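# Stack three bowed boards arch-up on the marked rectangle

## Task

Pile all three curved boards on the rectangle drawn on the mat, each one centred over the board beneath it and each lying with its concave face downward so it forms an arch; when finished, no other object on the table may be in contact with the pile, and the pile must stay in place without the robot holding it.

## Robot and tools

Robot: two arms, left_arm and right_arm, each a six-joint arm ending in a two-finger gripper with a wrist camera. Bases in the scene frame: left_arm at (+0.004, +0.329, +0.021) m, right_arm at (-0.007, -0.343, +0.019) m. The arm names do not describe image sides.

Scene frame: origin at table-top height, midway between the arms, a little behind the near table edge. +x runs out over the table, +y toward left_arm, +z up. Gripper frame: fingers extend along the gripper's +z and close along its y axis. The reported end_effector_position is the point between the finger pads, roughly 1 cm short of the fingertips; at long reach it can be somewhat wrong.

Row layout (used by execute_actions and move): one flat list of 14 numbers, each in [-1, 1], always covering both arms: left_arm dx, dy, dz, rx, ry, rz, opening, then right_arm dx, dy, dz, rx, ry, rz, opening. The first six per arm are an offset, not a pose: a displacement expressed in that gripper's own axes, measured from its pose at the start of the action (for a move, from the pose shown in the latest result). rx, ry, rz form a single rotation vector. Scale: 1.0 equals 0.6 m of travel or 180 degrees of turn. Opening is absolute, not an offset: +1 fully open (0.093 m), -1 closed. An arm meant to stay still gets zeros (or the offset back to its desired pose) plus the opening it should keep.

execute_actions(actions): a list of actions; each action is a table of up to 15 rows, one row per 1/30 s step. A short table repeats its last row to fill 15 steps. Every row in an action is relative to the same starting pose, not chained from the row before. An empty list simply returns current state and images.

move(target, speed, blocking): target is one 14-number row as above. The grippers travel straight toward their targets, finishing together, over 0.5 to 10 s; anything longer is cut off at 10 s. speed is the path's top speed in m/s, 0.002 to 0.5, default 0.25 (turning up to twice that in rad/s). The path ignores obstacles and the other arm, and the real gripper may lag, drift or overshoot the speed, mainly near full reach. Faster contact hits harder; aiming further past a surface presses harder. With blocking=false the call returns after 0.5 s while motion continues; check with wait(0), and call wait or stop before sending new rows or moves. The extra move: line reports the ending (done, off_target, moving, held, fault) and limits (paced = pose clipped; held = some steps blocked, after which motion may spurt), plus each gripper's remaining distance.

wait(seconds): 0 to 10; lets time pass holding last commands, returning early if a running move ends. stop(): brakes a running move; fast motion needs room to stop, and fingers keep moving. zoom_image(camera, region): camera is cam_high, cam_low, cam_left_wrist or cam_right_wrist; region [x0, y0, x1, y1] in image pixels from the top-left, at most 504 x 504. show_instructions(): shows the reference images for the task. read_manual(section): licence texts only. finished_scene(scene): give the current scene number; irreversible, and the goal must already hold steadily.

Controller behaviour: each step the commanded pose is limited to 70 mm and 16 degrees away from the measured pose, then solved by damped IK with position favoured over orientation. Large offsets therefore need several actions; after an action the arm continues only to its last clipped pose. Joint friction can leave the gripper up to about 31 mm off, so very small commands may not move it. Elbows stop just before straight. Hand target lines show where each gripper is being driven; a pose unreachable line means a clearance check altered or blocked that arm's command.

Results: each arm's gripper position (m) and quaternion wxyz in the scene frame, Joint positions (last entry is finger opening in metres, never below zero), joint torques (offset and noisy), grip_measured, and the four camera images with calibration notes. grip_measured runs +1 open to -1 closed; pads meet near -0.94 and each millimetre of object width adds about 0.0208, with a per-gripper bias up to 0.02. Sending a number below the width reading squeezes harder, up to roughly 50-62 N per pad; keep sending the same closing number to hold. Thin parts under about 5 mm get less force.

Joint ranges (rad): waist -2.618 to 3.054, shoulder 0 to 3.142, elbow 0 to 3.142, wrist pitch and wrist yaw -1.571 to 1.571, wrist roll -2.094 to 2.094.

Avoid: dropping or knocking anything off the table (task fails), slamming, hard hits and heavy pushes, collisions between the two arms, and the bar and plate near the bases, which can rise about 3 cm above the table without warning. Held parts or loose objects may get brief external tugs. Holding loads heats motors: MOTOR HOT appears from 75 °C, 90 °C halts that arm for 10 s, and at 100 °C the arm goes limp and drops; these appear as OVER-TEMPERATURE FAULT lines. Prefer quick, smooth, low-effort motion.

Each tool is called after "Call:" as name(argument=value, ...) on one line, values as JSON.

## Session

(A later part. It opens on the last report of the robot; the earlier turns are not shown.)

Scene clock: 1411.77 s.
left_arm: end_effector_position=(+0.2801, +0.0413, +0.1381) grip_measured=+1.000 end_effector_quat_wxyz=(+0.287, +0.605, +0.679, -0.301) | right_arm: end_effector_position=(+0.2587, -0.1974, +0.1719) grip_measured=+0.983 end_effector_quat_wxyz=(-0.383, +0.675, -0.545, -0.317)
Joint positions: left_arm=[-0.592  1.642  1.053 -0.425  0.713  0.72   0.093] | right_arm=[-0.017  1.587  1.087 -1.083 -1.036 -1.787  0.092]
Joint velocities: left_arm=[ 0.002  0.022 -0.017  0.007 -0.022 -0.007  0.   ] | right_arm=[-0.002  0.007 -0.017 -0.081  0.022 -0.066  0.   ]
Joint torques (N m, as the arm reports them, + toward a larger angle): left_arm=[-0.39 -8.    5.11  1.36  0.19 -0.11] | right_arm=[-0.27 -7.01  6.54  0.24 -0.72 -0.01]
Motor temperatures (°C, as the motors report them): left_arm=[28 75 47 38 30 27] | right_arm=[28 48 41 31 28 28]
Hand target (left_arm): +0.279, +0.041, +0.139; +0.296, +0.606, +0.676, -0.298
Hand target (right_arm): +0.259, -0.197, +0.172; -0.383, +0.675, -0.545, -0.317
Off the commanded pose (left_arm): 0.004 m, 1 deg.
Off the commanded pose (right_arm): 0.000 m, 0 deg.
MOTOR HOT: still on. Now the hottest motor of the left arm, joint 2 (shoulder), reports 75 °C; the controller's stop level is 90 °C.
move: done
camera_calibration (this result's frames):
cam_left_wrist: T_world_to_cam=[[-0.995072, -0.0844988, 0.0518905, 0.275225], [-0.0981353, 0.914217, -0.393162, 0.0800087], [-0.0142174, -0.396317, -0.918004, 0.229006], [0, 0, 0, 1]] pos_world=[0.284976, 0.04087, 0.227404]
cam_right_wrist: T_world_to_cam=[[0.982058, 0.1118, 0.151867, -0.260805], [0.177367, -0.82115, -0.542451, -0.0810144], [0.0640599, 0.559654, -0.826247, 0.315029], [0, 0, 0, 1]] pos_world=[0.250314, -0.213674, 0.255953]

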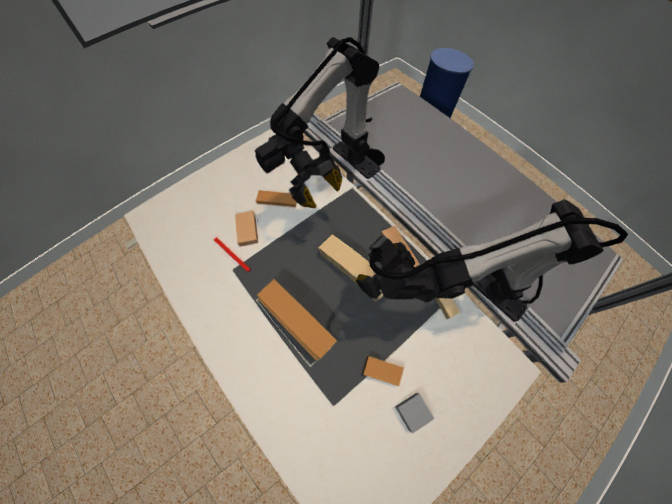

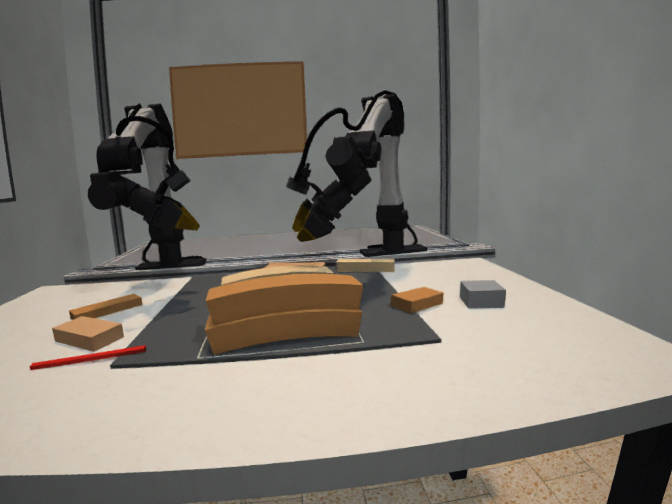

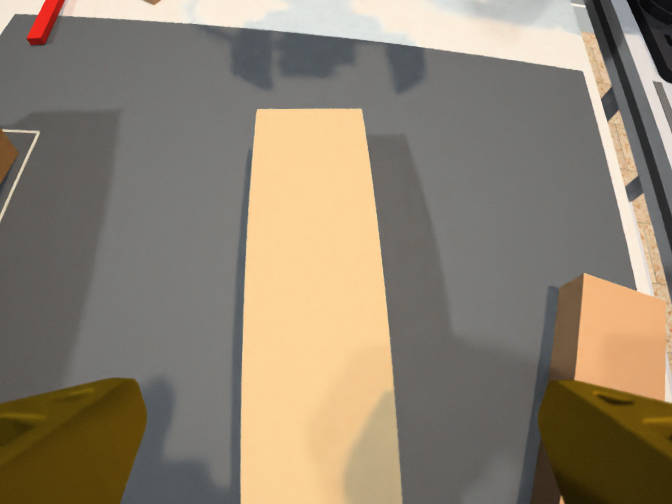

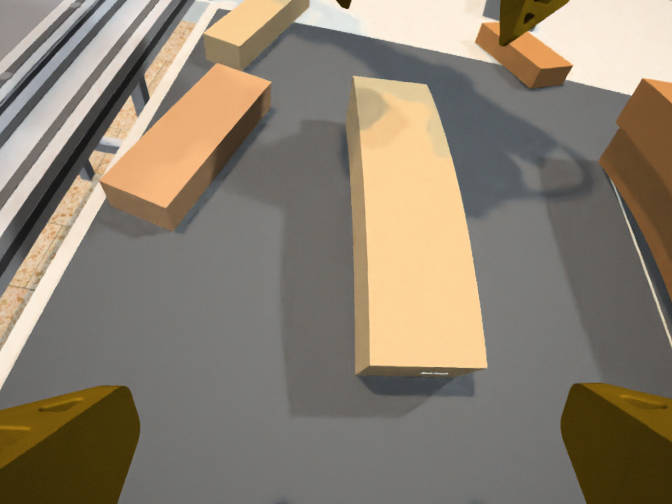

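Call:
wait(seconds=10)

Call:
wait(seconds=10)

Call:
wait(seconds=10)

Call:
wait(seconds=10)

Call:
wait(seconds=10)

Call:
wait(seconds=10)

Call:
wait(seconds=10)

Scene clock: 1424.60 s.
left_arm: end_effector_position=(+0.2805, +0.0412, +0.1382) grip_measured=+1.000 end_effector_quat_wxyz=(+0.288, +0.604, +0.679, -0.301) | right_arm: end_effector_position=(+0.2587, -0.1974, +0.1719) grip_measured=+0.983 end_effector_quat_wxyz=(-0.383, +0.675, -0.545, -0.317)
Joint positions: left_arm=[-0.592  1.642  1.053 -0.423  0.712  0.719  0.093] | right_arm=[-0.017  1.587  1.087 -1.083 -1.036 -1.787  0.092]
Joint velocities: left_arm=[-0.002 -0.007 -0.012  0.007  0.066 -0.037  0.   ] | right_arm=[ 0.002 -0.012 -0.017 -0.066  0.037 -0.051 -0.001]
Joint torques (N m, as the arm reports them, + toward a larger angle): left_arm=[-0.3  -8.09  5.22  1.33  0.18 -0.17] | right_arm=[-0.27 -6.94  6.39  0.26 -0.69  0.07]
Motor temperatures (°C, as the motors report them): left_arm=[28 72 47 39 30 27] | right_arm=[28 47 41 31 28 28]
Hand target (left_arm): +0.279, +0.040, +0.140; +0.296, +0.606, +0.676, -0.298
Hand target (right_arm): +0.259, -0.197, +0.172; -0.383, +0.675, -0.545, -0.317
Off the commanded pose (left_arm): 0.004 m, 1 deg.
Off the commanded pose (right_arm): 0.000 m, 0 deg.
MOTOR HOT: cleared. Now the hottest motor of the left arm, joint 2 (shoulder), reports 72 °C.
wait: 10.00 s; at rest from the start
camera_calibration (this result's frames):
cam_left_wrist: T_world_to_cam=[[-0.994979, -0.0860703, 0.0510783, 0.275779], [-0.0992662, 0.913811, -0.393823, 0.0806669], [-0.0127794, -0.396915, -0.917766, 0.228707], [0, 0, 0, 1]] pos_world=[0.285324, 0.0407992, 0.227581]
cam_right_wrist: T_world_to_cam=[[0.982058, 0.1118, 0.151867, -0.260805], [0.177367, -0.82115, -0.542451, -0.0810144], [0.0640599, 0.559654, -0.826247, 0.315029], [0, 0, 0, 1]] pos_world=[0.250314, -0.213674, 0.255953]

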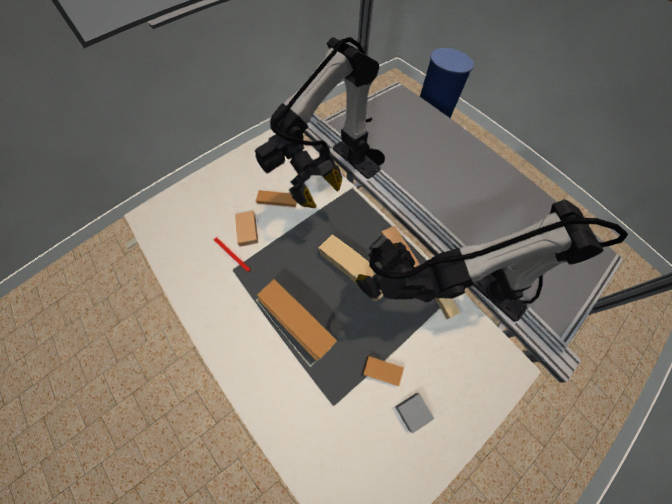

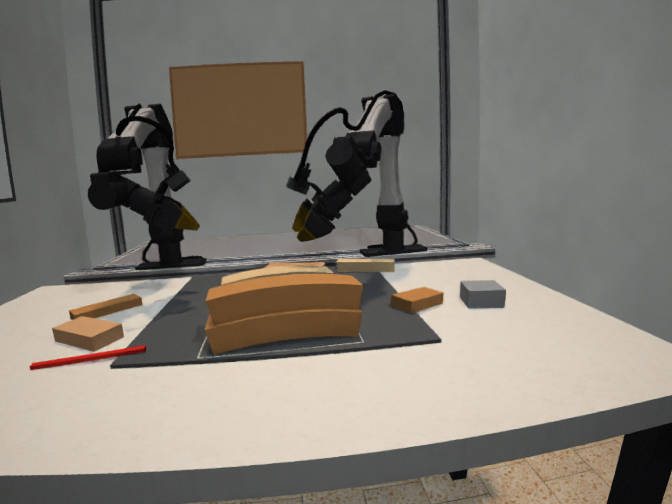

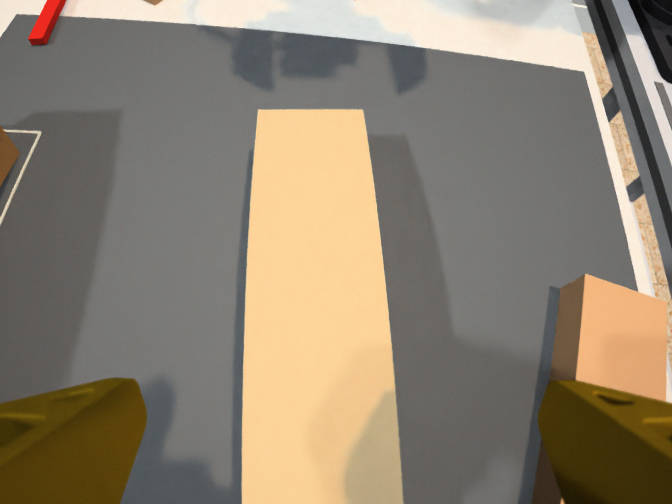

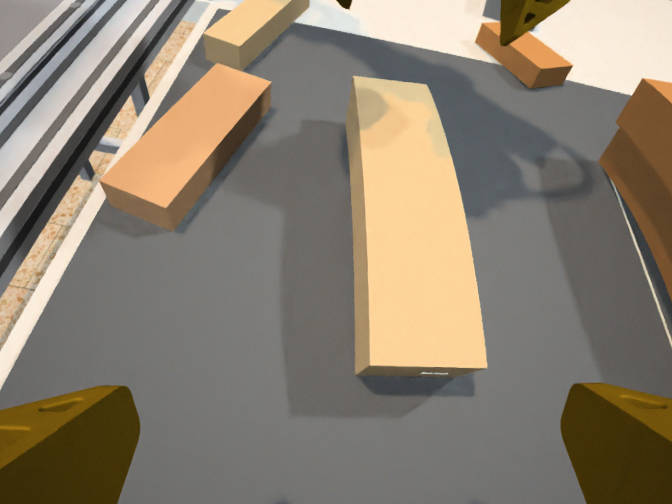

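Scene clock: 1434.60 s.
left_arm: end_effector_position=(+0.2805, +0.0412, +0.1382) grip_measured=+1.000 end_effector_quat_wxyz=(+0.288, +0.604, +0.679, -0.301) | right_arm: end_effector_position=(+0.2587, -0.1974, +0.1719) grip_measured=+0.983 end_effector_quat_wxyz=(-0.383, +0.675, -0.545, -0.317)
Joint positions: left_arm=[-0.592  1.642  1.053 -0.423  0.712  0.719  0.093] | right_arm=[-0.017  1.587  1.087 -1.083 -1.036 -1.787  0.092]
Joint velocities: left_arm=[ 0.007 -0.007 -0.002  0.022 -0.022  0.022  0.   ] | right_arm=[ 0.002 -0.002  0.012 -0.037  0.037  0.022 -0.   ]
Joint torques (N m, as the arm reports them, + toward a larger angle): left_arm=[-0.56 -8.33  5.25  1.33  0.24 -0.17] | right_arm=[-0.32 -7.11  6.62  0.26 -0.73 -0.02]
Motor temperatures (°C, as the motors report them): left_arm=[28 70 46 39 29 27] | right_arm=[28 47 41 31 28 28]
Hand target (left_arm): +0.279, +0.040, +0.140; +0.296, +0.606, +0.676, -0.298
Hand target (right_arm): +0.259, -0.197, +0.172; -0.383, +0.675, -0.545, -0.317
Off the commanded pose (left_arm): 0.004 m, 1 deg.
Off the commanded pose (right_arm): 0.000 m, 0 deg.
wait: 10.00 s; at rest by 0.17 s
camera_calibration (this result's frames):
cam_left_wrist: T_world_to_cam=[[-0.994979, -0.0860703, 0.0510783, 0.275779], [-0.0992662, 0.913811, -0.393823, 0.0806669], [-0.0127794, -0.396915, -0.917766, 0.228707], [0, 0, 0, 1]] pos_world=[0.285324, 0.0407992, 0.227581]
cam_right_wrist: T_world_to_cam=[[0.982058, 0.1118, 0.151867, -0.260805], [0.177367, -0.82115, -0.542451, -0.0810144], [0.0640599, 0.559654, -0.826247, 0.315029], [0, 0, 0, 1]] pos_world=[0.250314, -0.213674, 0.255953]

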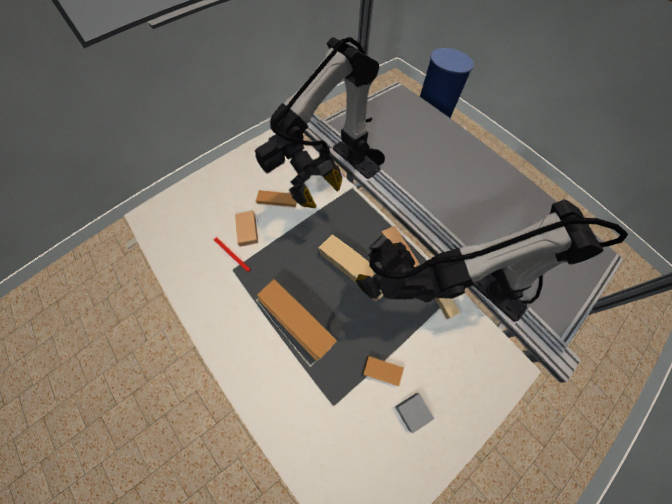

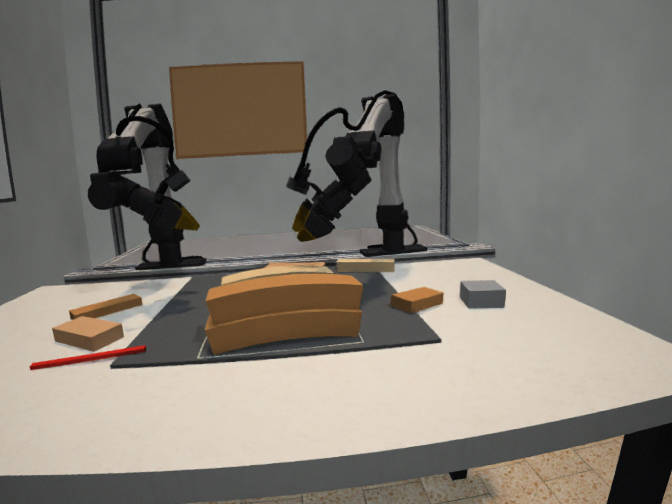

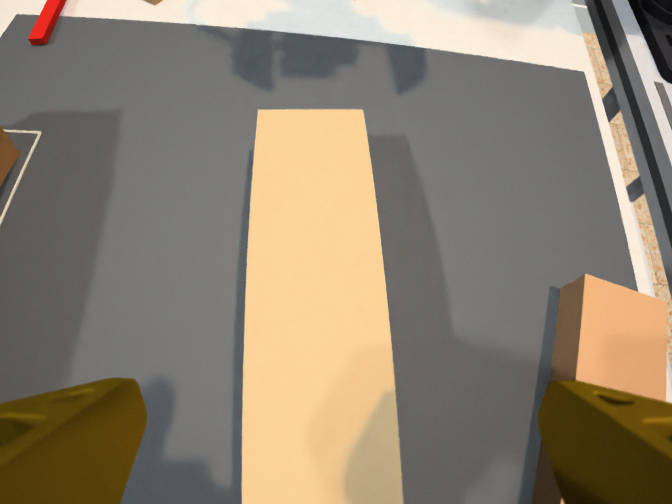

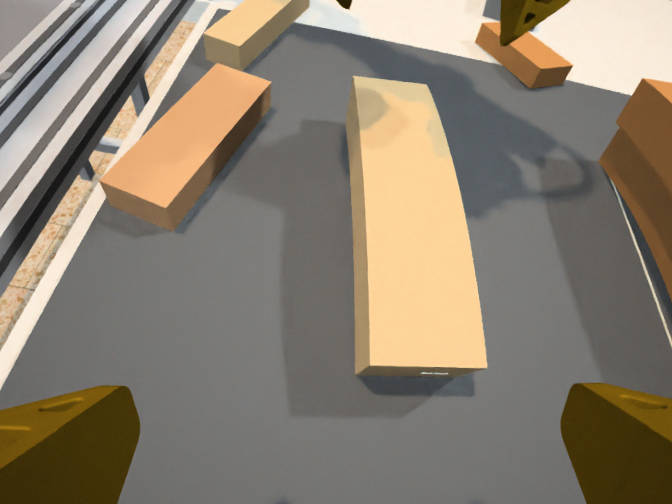

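Scene clock: 1444.60 s.
left_arm: end_effector_position=(+0.2805, +0.0412, +0.1382) grip_measured=+1.000 end_effector_quat_wxyz=(+0.288, +0.604, +0.679, -0.301) | right_arm: end_effector_position=(+0.2587, -0.1974, +0.1719) grip_measured=+0.983 end_effector_quat_wxyz=(-0.383, +0.675, -0.545, -0.317)
Joint positions: left_arm=[-0.592  1.642  1.053 -0.423  0.712  0.719  0.093] | right_arm=[-0.017  1.587  1.087 -1.083 -1.036 -1.787  0.092]
Joint velocities: left_arm=[-0.002 -0.007  0.017 -0.022 -0.066 -0.007  0.   ] | right_arm=[-0.017 -0.017  0.002 -0.007  0.007  0.022 -0.001]
Joint torques (N m, as the arm reports them, + toward a larger angle): left_arm=[-0.34 -8.15  5.14  1.31  0.17 -0.15] | right_arm=[-0.21 -6.96  6.62  0.25 -0.74 -0.03]
Motor temperatures (°C, as the motors report them): left_arm=[28 69 46 39 29 27] | right_arm=[28 47 41 31 28 28]
Hand target (left_arm): +0.279, +0.040, +0.140; +0.296, +0.606, +0.676, -0.298
Hand target (right_arm): +0.259, -0.197, +0.172; -0.383, +0.675, -0.545, -0.317
Off the commanded pose (left_arm): 0.004 m, 1 deg.
Off the commanded pose (right_arm): 0.000 m, 0 deg.
wait: 10.00 s; at rest by 0.17 s
camera_calibration (this result's frames):
cam_left_wrist: T_world_to_cam=[[-0.994979, -0.0860703, 0.0510783, 0.275779], [-0.0992662, 0.913811, -0.393823, 0.0806669], [-0.0127794, -0.396915, -0.917766, 0.228707], [0, 0, 0, 1]] pos_world=[0.285324, 0.0407992, 0.227581]
cam_right_wrist: T_world_to_cam=[[0.982058, 0.1118, 0.151867, -0.260805], [0.177367, -0.82115, -0.542451, -0.0810144], [0.0640599, 0.559654, -0.826247, 0.315029], [0, 0, 0, 1]] pos_world=[0.250314, -0.213674, 0.255953]

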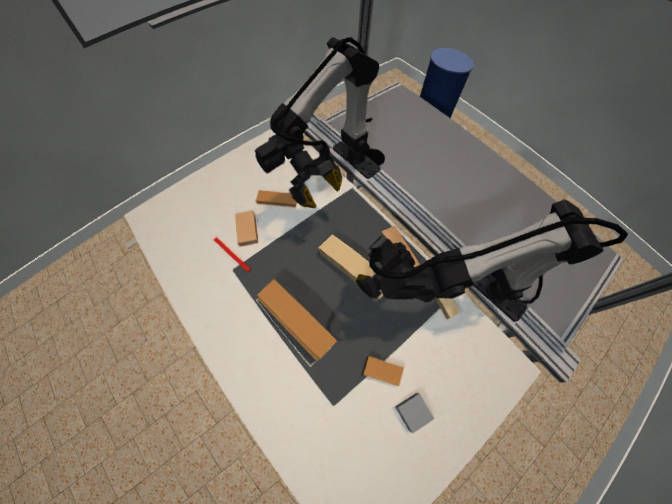

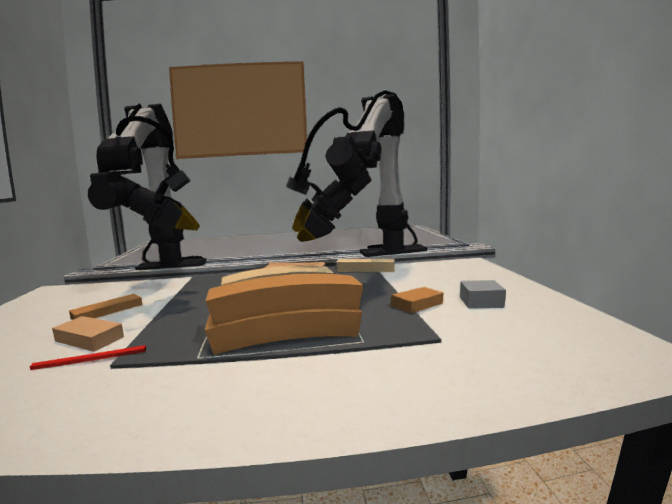

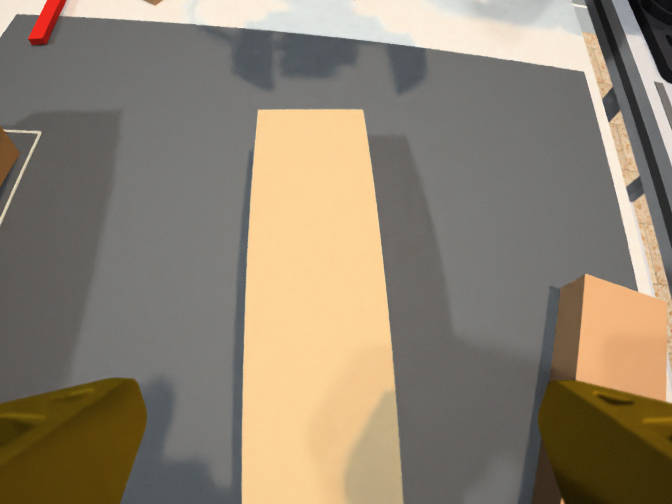

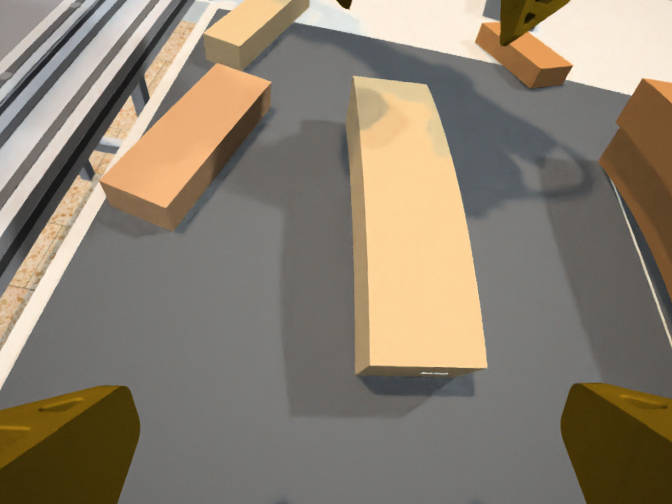

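Scene clock: 1454.60 s.
left_arm: end_effector_position=(+0.2805, +0.0412, +0.1382) grip_measured=+1.000 end_effector_quat_wxyz=(+0.288, +0.604, +0.679, -0.301) | right_arm: end_effector_position=(+0.2587, -0.1974, +0.1719) grip_measured=+0.983 end_effector_quat_wxyz=(-0.383, +0.675, -0.545, -0.317)
Joint positions: left_arm=[-0.592  1.642  1.053 -0.423  0.712  0.719  0.093] | right_arm=[-0.017  1.587  1.087 -1.083 -1.036 -1.787  0.092]
Joint velocities: left_arm=[-0.002  0.002 -0.007  0.022  0.022  0.007  0.   ] | right_arm=[-0.007 -0.007  0.012 -0.095 -0.095 -0.081 -0.   ]
Joint torques (N m, as the arm reports them, + toward a larger angle): left_arm=[-0.45 -8.03  5.22  1.37  0.24 -0.15] | right_arm=[-0.23 -7.24  6.35  0.21 -0.7   0.01]
Motor temperatures (°C, as the motors report them): left_arm=[28 68 45 39 29 27] | right_arm=[28 47 41 31 28 28]
Hand target (left_arm): +0.279, +0.040, +0.140; +0.296, +0.606, +0.676, -0.298
Hand target (right_arm): +0.259, -0.197, +0.172; -0.383, +0.675, -0.545, -0.317
Off the commanded pose (left_arm): 0.004 m, 1 deg.
Off the commanded pose (right_arm): 0.000 m, 0 deg.
wait: 10.00 s; at rest by 0.17 s
camera_calibration (this result's frames):
cam_left_wrist: T_world_to_cam=[[-0.994979, -0.0860703, 0.0510783, 0.275779], [-0.0992662, 0.913811, -0.393823, 0.0806669], [-0.0127794, -0.396915, -0.917766, 0.228707], [0, 0, 0, 1]] pos_world=[0.285324, 0.0407992, 0.227581]
cam_right_wrist: T_world_to_cam=[[0.982058, 0.1118, 0.151867, -0.260805], [0.177367, -0.82115, -0.542451, -0.0810144], [0.0640599, 0.559654, -0.826247, 0.315029], [0, 0, 0, 1]] pos_world=[0.250314, -0.213674, 0.255953]

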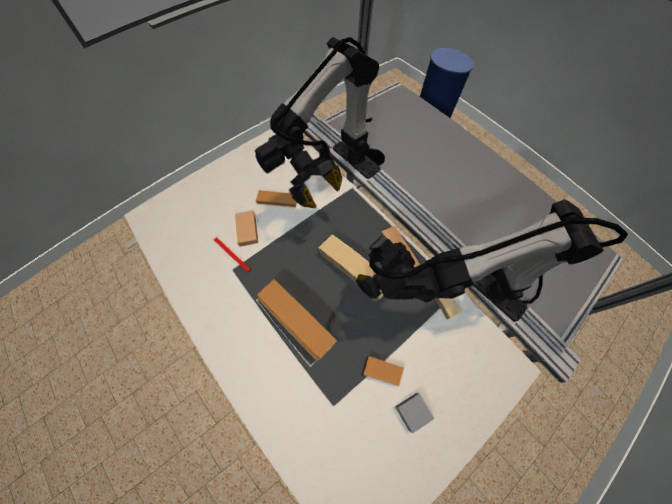

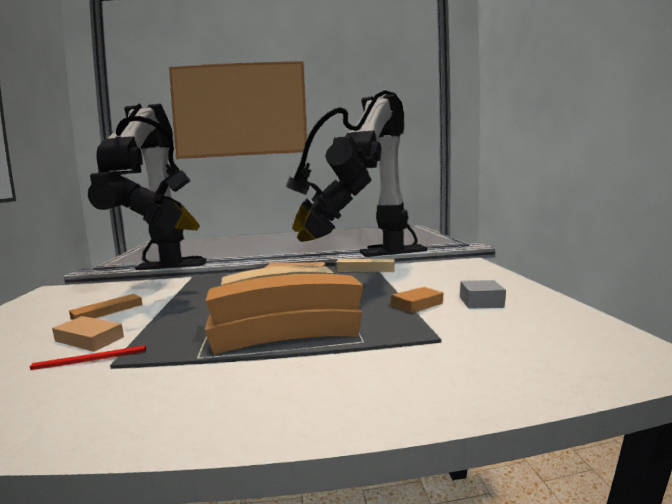

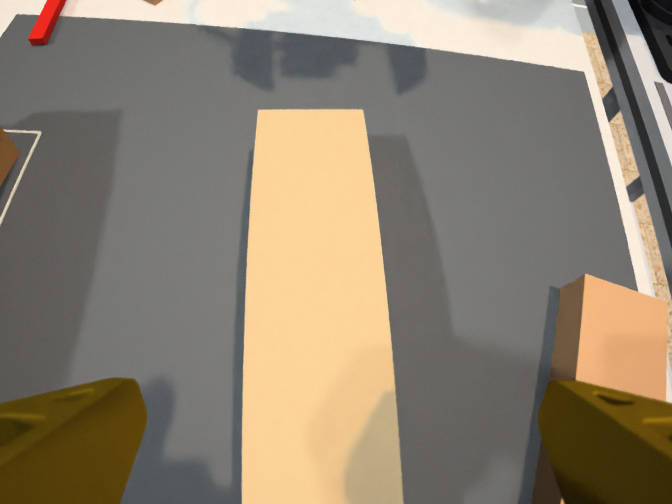

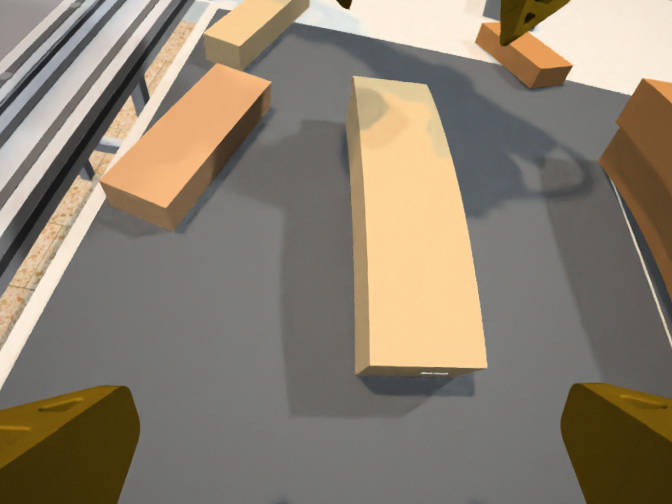

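Scene clock: 1464.60 s.
left_arm: end_effector_position=(+0.2805, +0.0412, +0.1382) grip_measured=+1.000 end_effector_quat_wxyz=(+0.288, +0.604, +0.679, -0.301) | right_arm: end_effector_position=(+0.2587, -0.1974, +0.1719) grip_measured=+0.983 end_effector_quat_wxyz=(-0.383, +0.675, -0.545, -0.317)
Joint positions: left_arm=[-0.592  1.642  1.053 -0.423  0.712  0.719  0.093] | right_arm=[-0.017  1.587  1.087 -1.083 -1.036 -1.787  0.092]
Joint velocities: left_arm=[ 0.007  0.007  0.017  0.037 -0.051 -0.007  0.   ] | right_arm=[ 0.012 -0.012 -0.007 -0.007  0.037 -0.081  0.   ]
Joint torques (N m, as the arm reports them, + toward a larger angle): left_arm=[-0.6  -8.07  5.12  1.39  0.19 -0.15] | right_arm=[-0.32 -7.2   6.62  0.24 -0.73  0.01]
Motor temperatures (°C, as the motors report them): left_arm=[28 67 45 40 29 27] | right_arm=[28 47 41 31 28 28]
Hand target (left_arm): +0.279, +0.040, +0.140; +0.296, +0.606, +0.676, -0.298
Hand target (right_arm): +0.259, -0.197, +0.172; -0.383, +0.675, -0.545, -0.317
Off the commanded pose (left_arm): 0.004 m, 1 deg.
Off the commanded pose (right_arm): 0.000 m, 0 deg.
wait: 10.00 s; at rest by 0.17 s
camera_calibration (this result's frames):
cam_left_wrist: T_world_to_cam=[[-0.994979, -0.0860703, 0.0510783, 0.275779], [-0.0992662, 0.913811, -0.393823, 0.0806669], [-0.0127794, -0.396915, -0.917766, 0.228707], [0, 0, 0, 1]] pos_world=[0.285324, 0.0407992, 0.227581]
cam_right_wrist: T_world_to_cam=[[0.982058, 0.1118, 0.151867, -0.260805], [0.177367, -0.82115, -0.542451, -0.0810144], [0.0640599, 0.559654, -0.826247, 0.315029], [0, 0, 0, 1]] pos_world=[0.250314, -0.213674, 0.255953]

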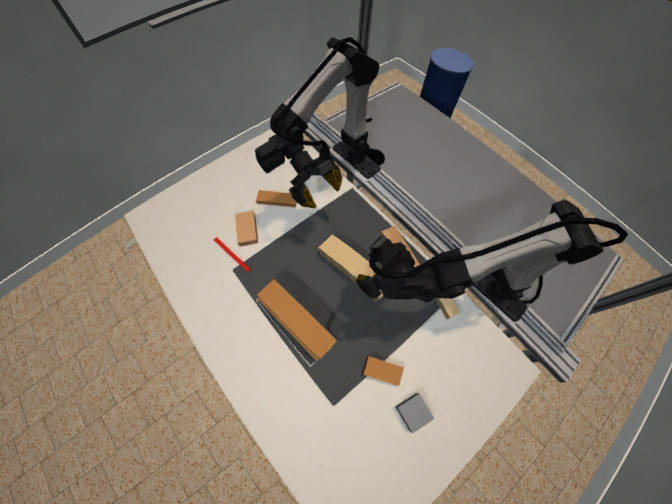

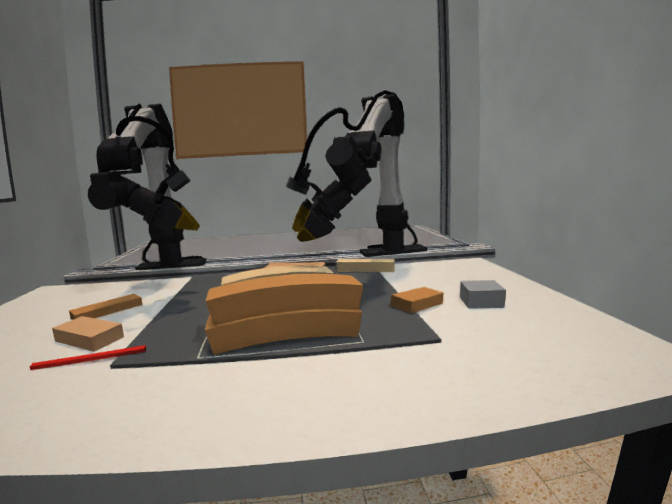

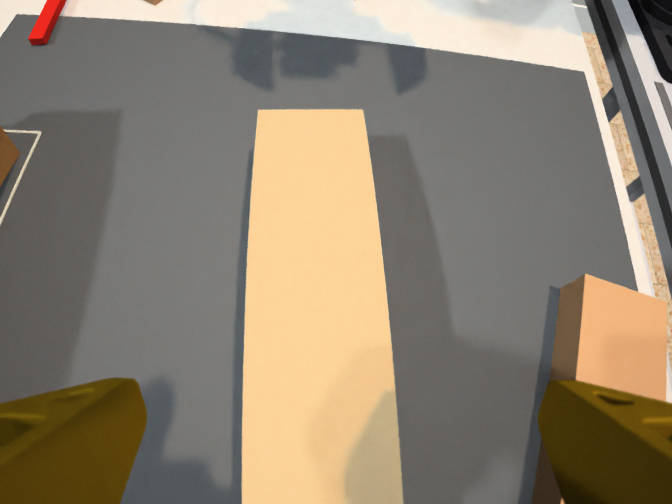

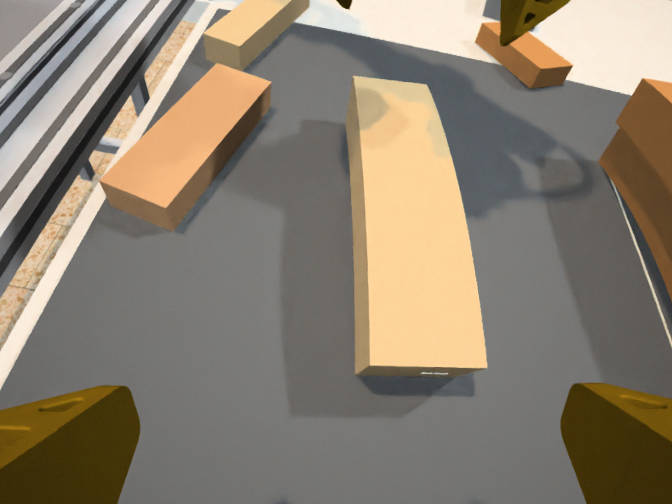

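Scene clock: 1474.60 s.
left_arm: end_effector_position=(+0.2805, +0.0412, +0.1382) grip_measured=+1.000 end_effector_quat_wxyz=(+0.288, +0.604, +0.679, -0.301) | right_arm: end_effector_position=(+0.2587, -0.1974, +0.1719) grip_measured=+0.983 end_effector_quat_wxyz=(-0.383, +0.675, -0.545, -0.317)
Joint positions: left_arm=[-0.592  1.642  1.053 -0.423  0.712  0.719  0.093] | right_arm=[-0.017  1.587  1.087 -1.083 -1.036 -1.787  0.092]
Joint velocities: left_arm=[-0.017  0.002 -0.002  0.022 -0.037 -0.022  0.   ] | right_arm=[ 0.012 -0.007 -0.007 -0.051 -0.022  0.081 -0.001]
Joint torques (N m, as the arm reports them, + toward a larger angle): left_arm=[-0.49 -8.04  5.18  1.37  0.22 -0.13] | right_arm=[-0.27 -7.17  6.63  0.26 -0.72  0.05]
Motor temperatures (°C, as the motors report them): left_arm=[28 66 45 40 29 27] | right_arm=[28 46 41 31 28 28]
Hand target (left_arm): +0.279, +0.040, +0.140; +0.296, +0.606, +0.676, -0.298
Hand target (right_arm): +0.259, -0.197, +0.172; -0.383, +0.675, -0.545, -0.317
Off the commanded pose (left_arm): 0.004 m, 1 deg.
Off the commanded pose (right_arm): 0.000 m, 0 deg.
wait: 10.00 s; at rest by 0.17 s
camera_calibration (this result's frames):
cam_left_wrist: T_world_to_cam=[[-0.994979, -0.0860703, 0.0510783, 0.275779], [-0.0992662, 0.913811, -0.393823, 0.0806669], [-0.0127794, -0.396915, -0.917766, 0.228707], [0, 0, 0, 1]] pos_world=[0.285324, 0.0407992, 0.227581]
cam_right_wrist: T_world_to_cam=[[0.982058, 0.1118, 0.151867, -0.260805], [0.177367, -0.82115, -0.542451, -0.0810144], [0.0640599, 0.559654, -0.826247, 0.315029], [0, 0, 0, 1]] pos_world=[0.250314, -0.213674, 0.255953]

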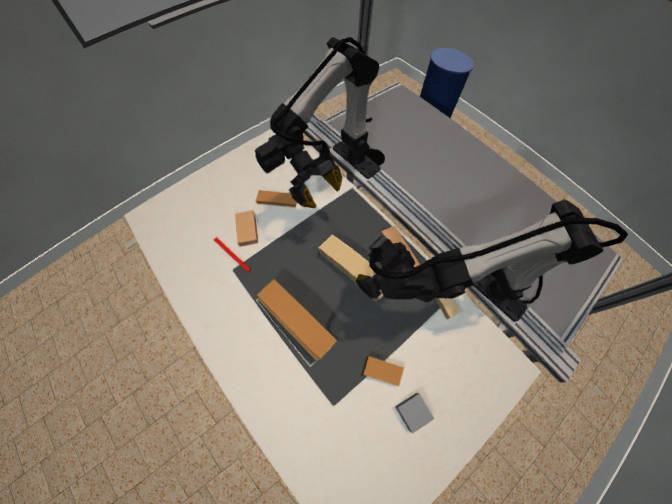

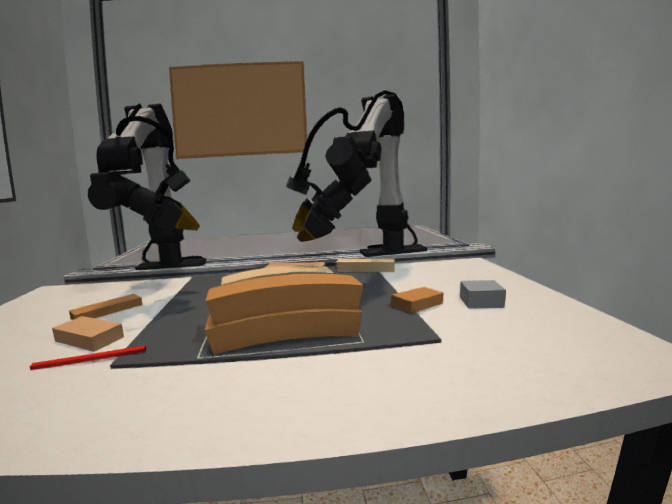

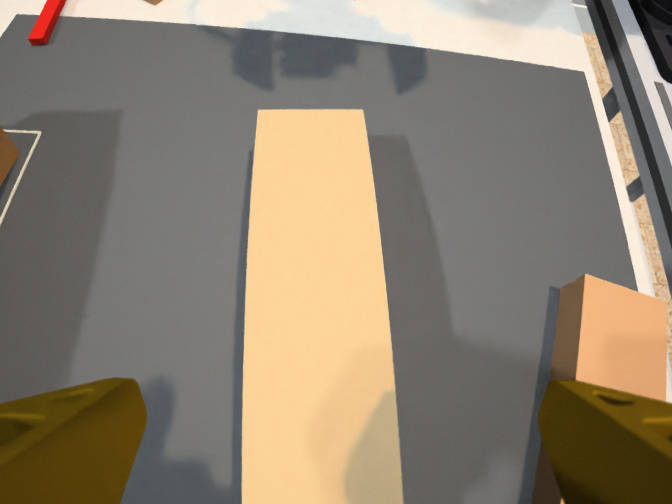

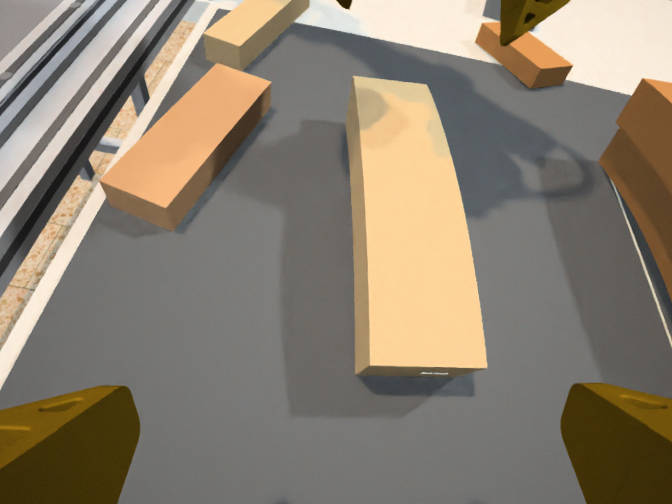

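Scene clock: 1484.60 s.
left_arm: end_effector_position=(+0.2805, +0.0412, +0.1382) grip_measured=+1.000 end_effector_quat_wxyz=(+0.288, +0.604, +0.679, -0.301) | right_arm: end_effector_position=(+0.2587, -0.1974, +0.1719) grip_measured=+0.983 end_effector_quat_wxyz=(-0.383, +0.675, -0.545, -0.317)
Joint positions: left_arm=[-0.592  1.642  1.053 -0.423  0.712  0.719  0.093] | right_arm=[-0.017  1.587  1.087 -1.083 -1.036 -1.787  0.092]
Joint velocities: left_arm=[-0.007 -0.007  0.002  0.051  0.022  0.037  0.   ] | right_arm=[ 0.007 -0.007  0.007  0.037  0.007 -0.051 -0.   ]
Joint torques (N m, as the arm reports them, + toward a larger angle): left_arm=[-0.54 -8.    5.28  1.37  0.22 -0.19] | right_arm=[-0.1  -7.15  6.61  0.25 -0.69  0.  ]
Motor temperatures (°C, as the motors report them): left_arm=[28 66 45 40 29 27] | right_arm=[28 46 41 31 28 28]
Hand target (left_arm): +0.279, +0.040, +0.140; +0.296, +0.606, +0.676, -0.298
Hand target (right_arm): +0.259, -0.197, +0.172; -0.383, +0.675, -0.545, -0.317
Off the commanded pose (left_arm): 0.004 m, 1 deg.
Off the commanded pose (right_arm): 0.000 m, 0 deg.
wait: 10.00 s; at rest by 0.17 s
camera_calibration (this result's frames):
cam_left_wrist: T_world_to_cam=[[-0.994979, -0.0860703, 0.0510783, 0.275779], [-0.0992662, 0.913811, -0.393823, 0.0806669], [-0.0127794, -0.396915, -0.917766, 0.228707], [0, 0, 0, 1]] pos_world=[0.285324, 0.0407992, 0.227581]
cam_right_wrist: T_world_to_cam=[[0.982058, 0.1118, 0.151867, -0.260805], [0.177367, -0.82115, -0.542451, -0.0810144], [0.0640599, 0.559654, -0.826247, 0.315029], [0, 0, 0, 1]] pos_world=[0.250314, -0.213674, 0.255953]

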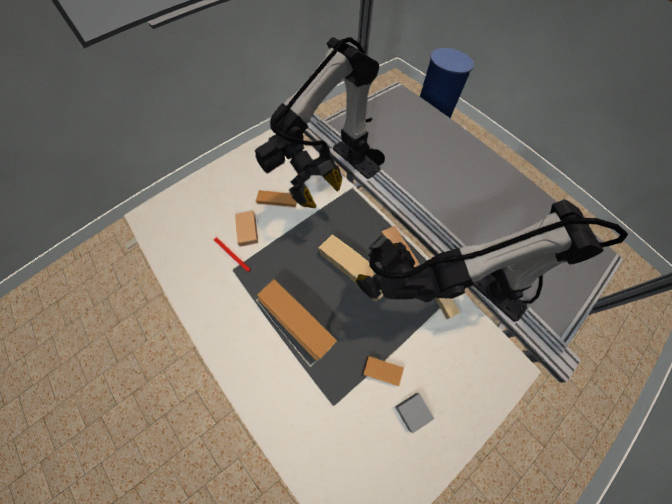

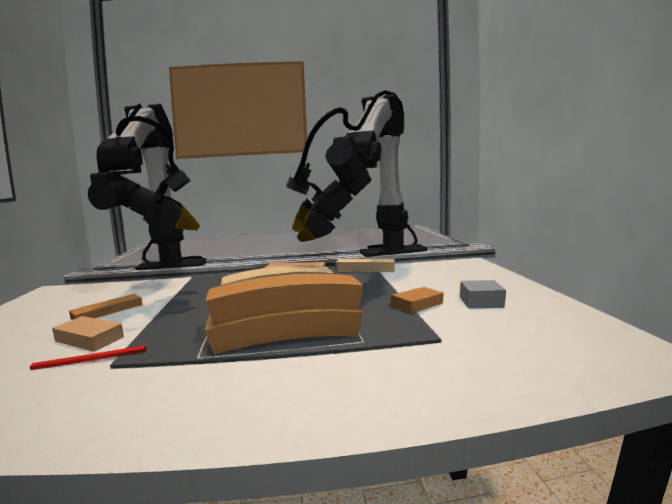

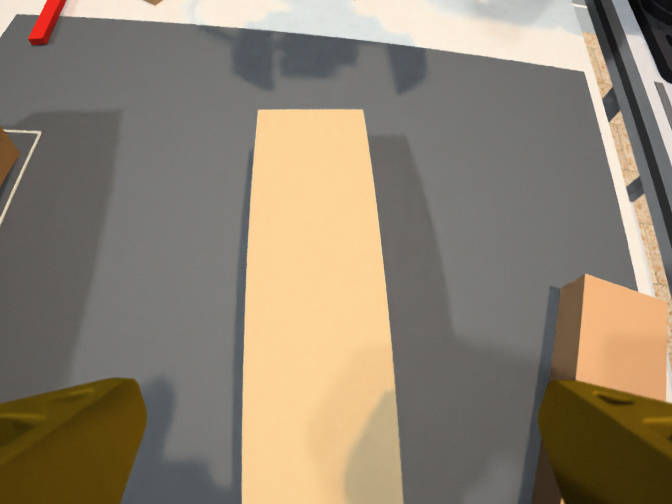

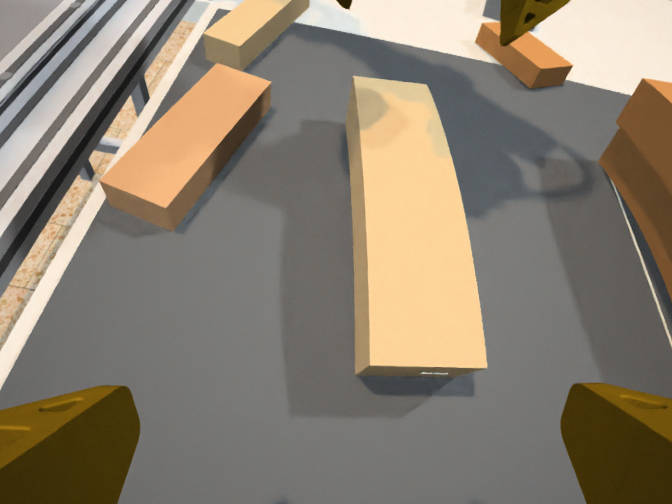

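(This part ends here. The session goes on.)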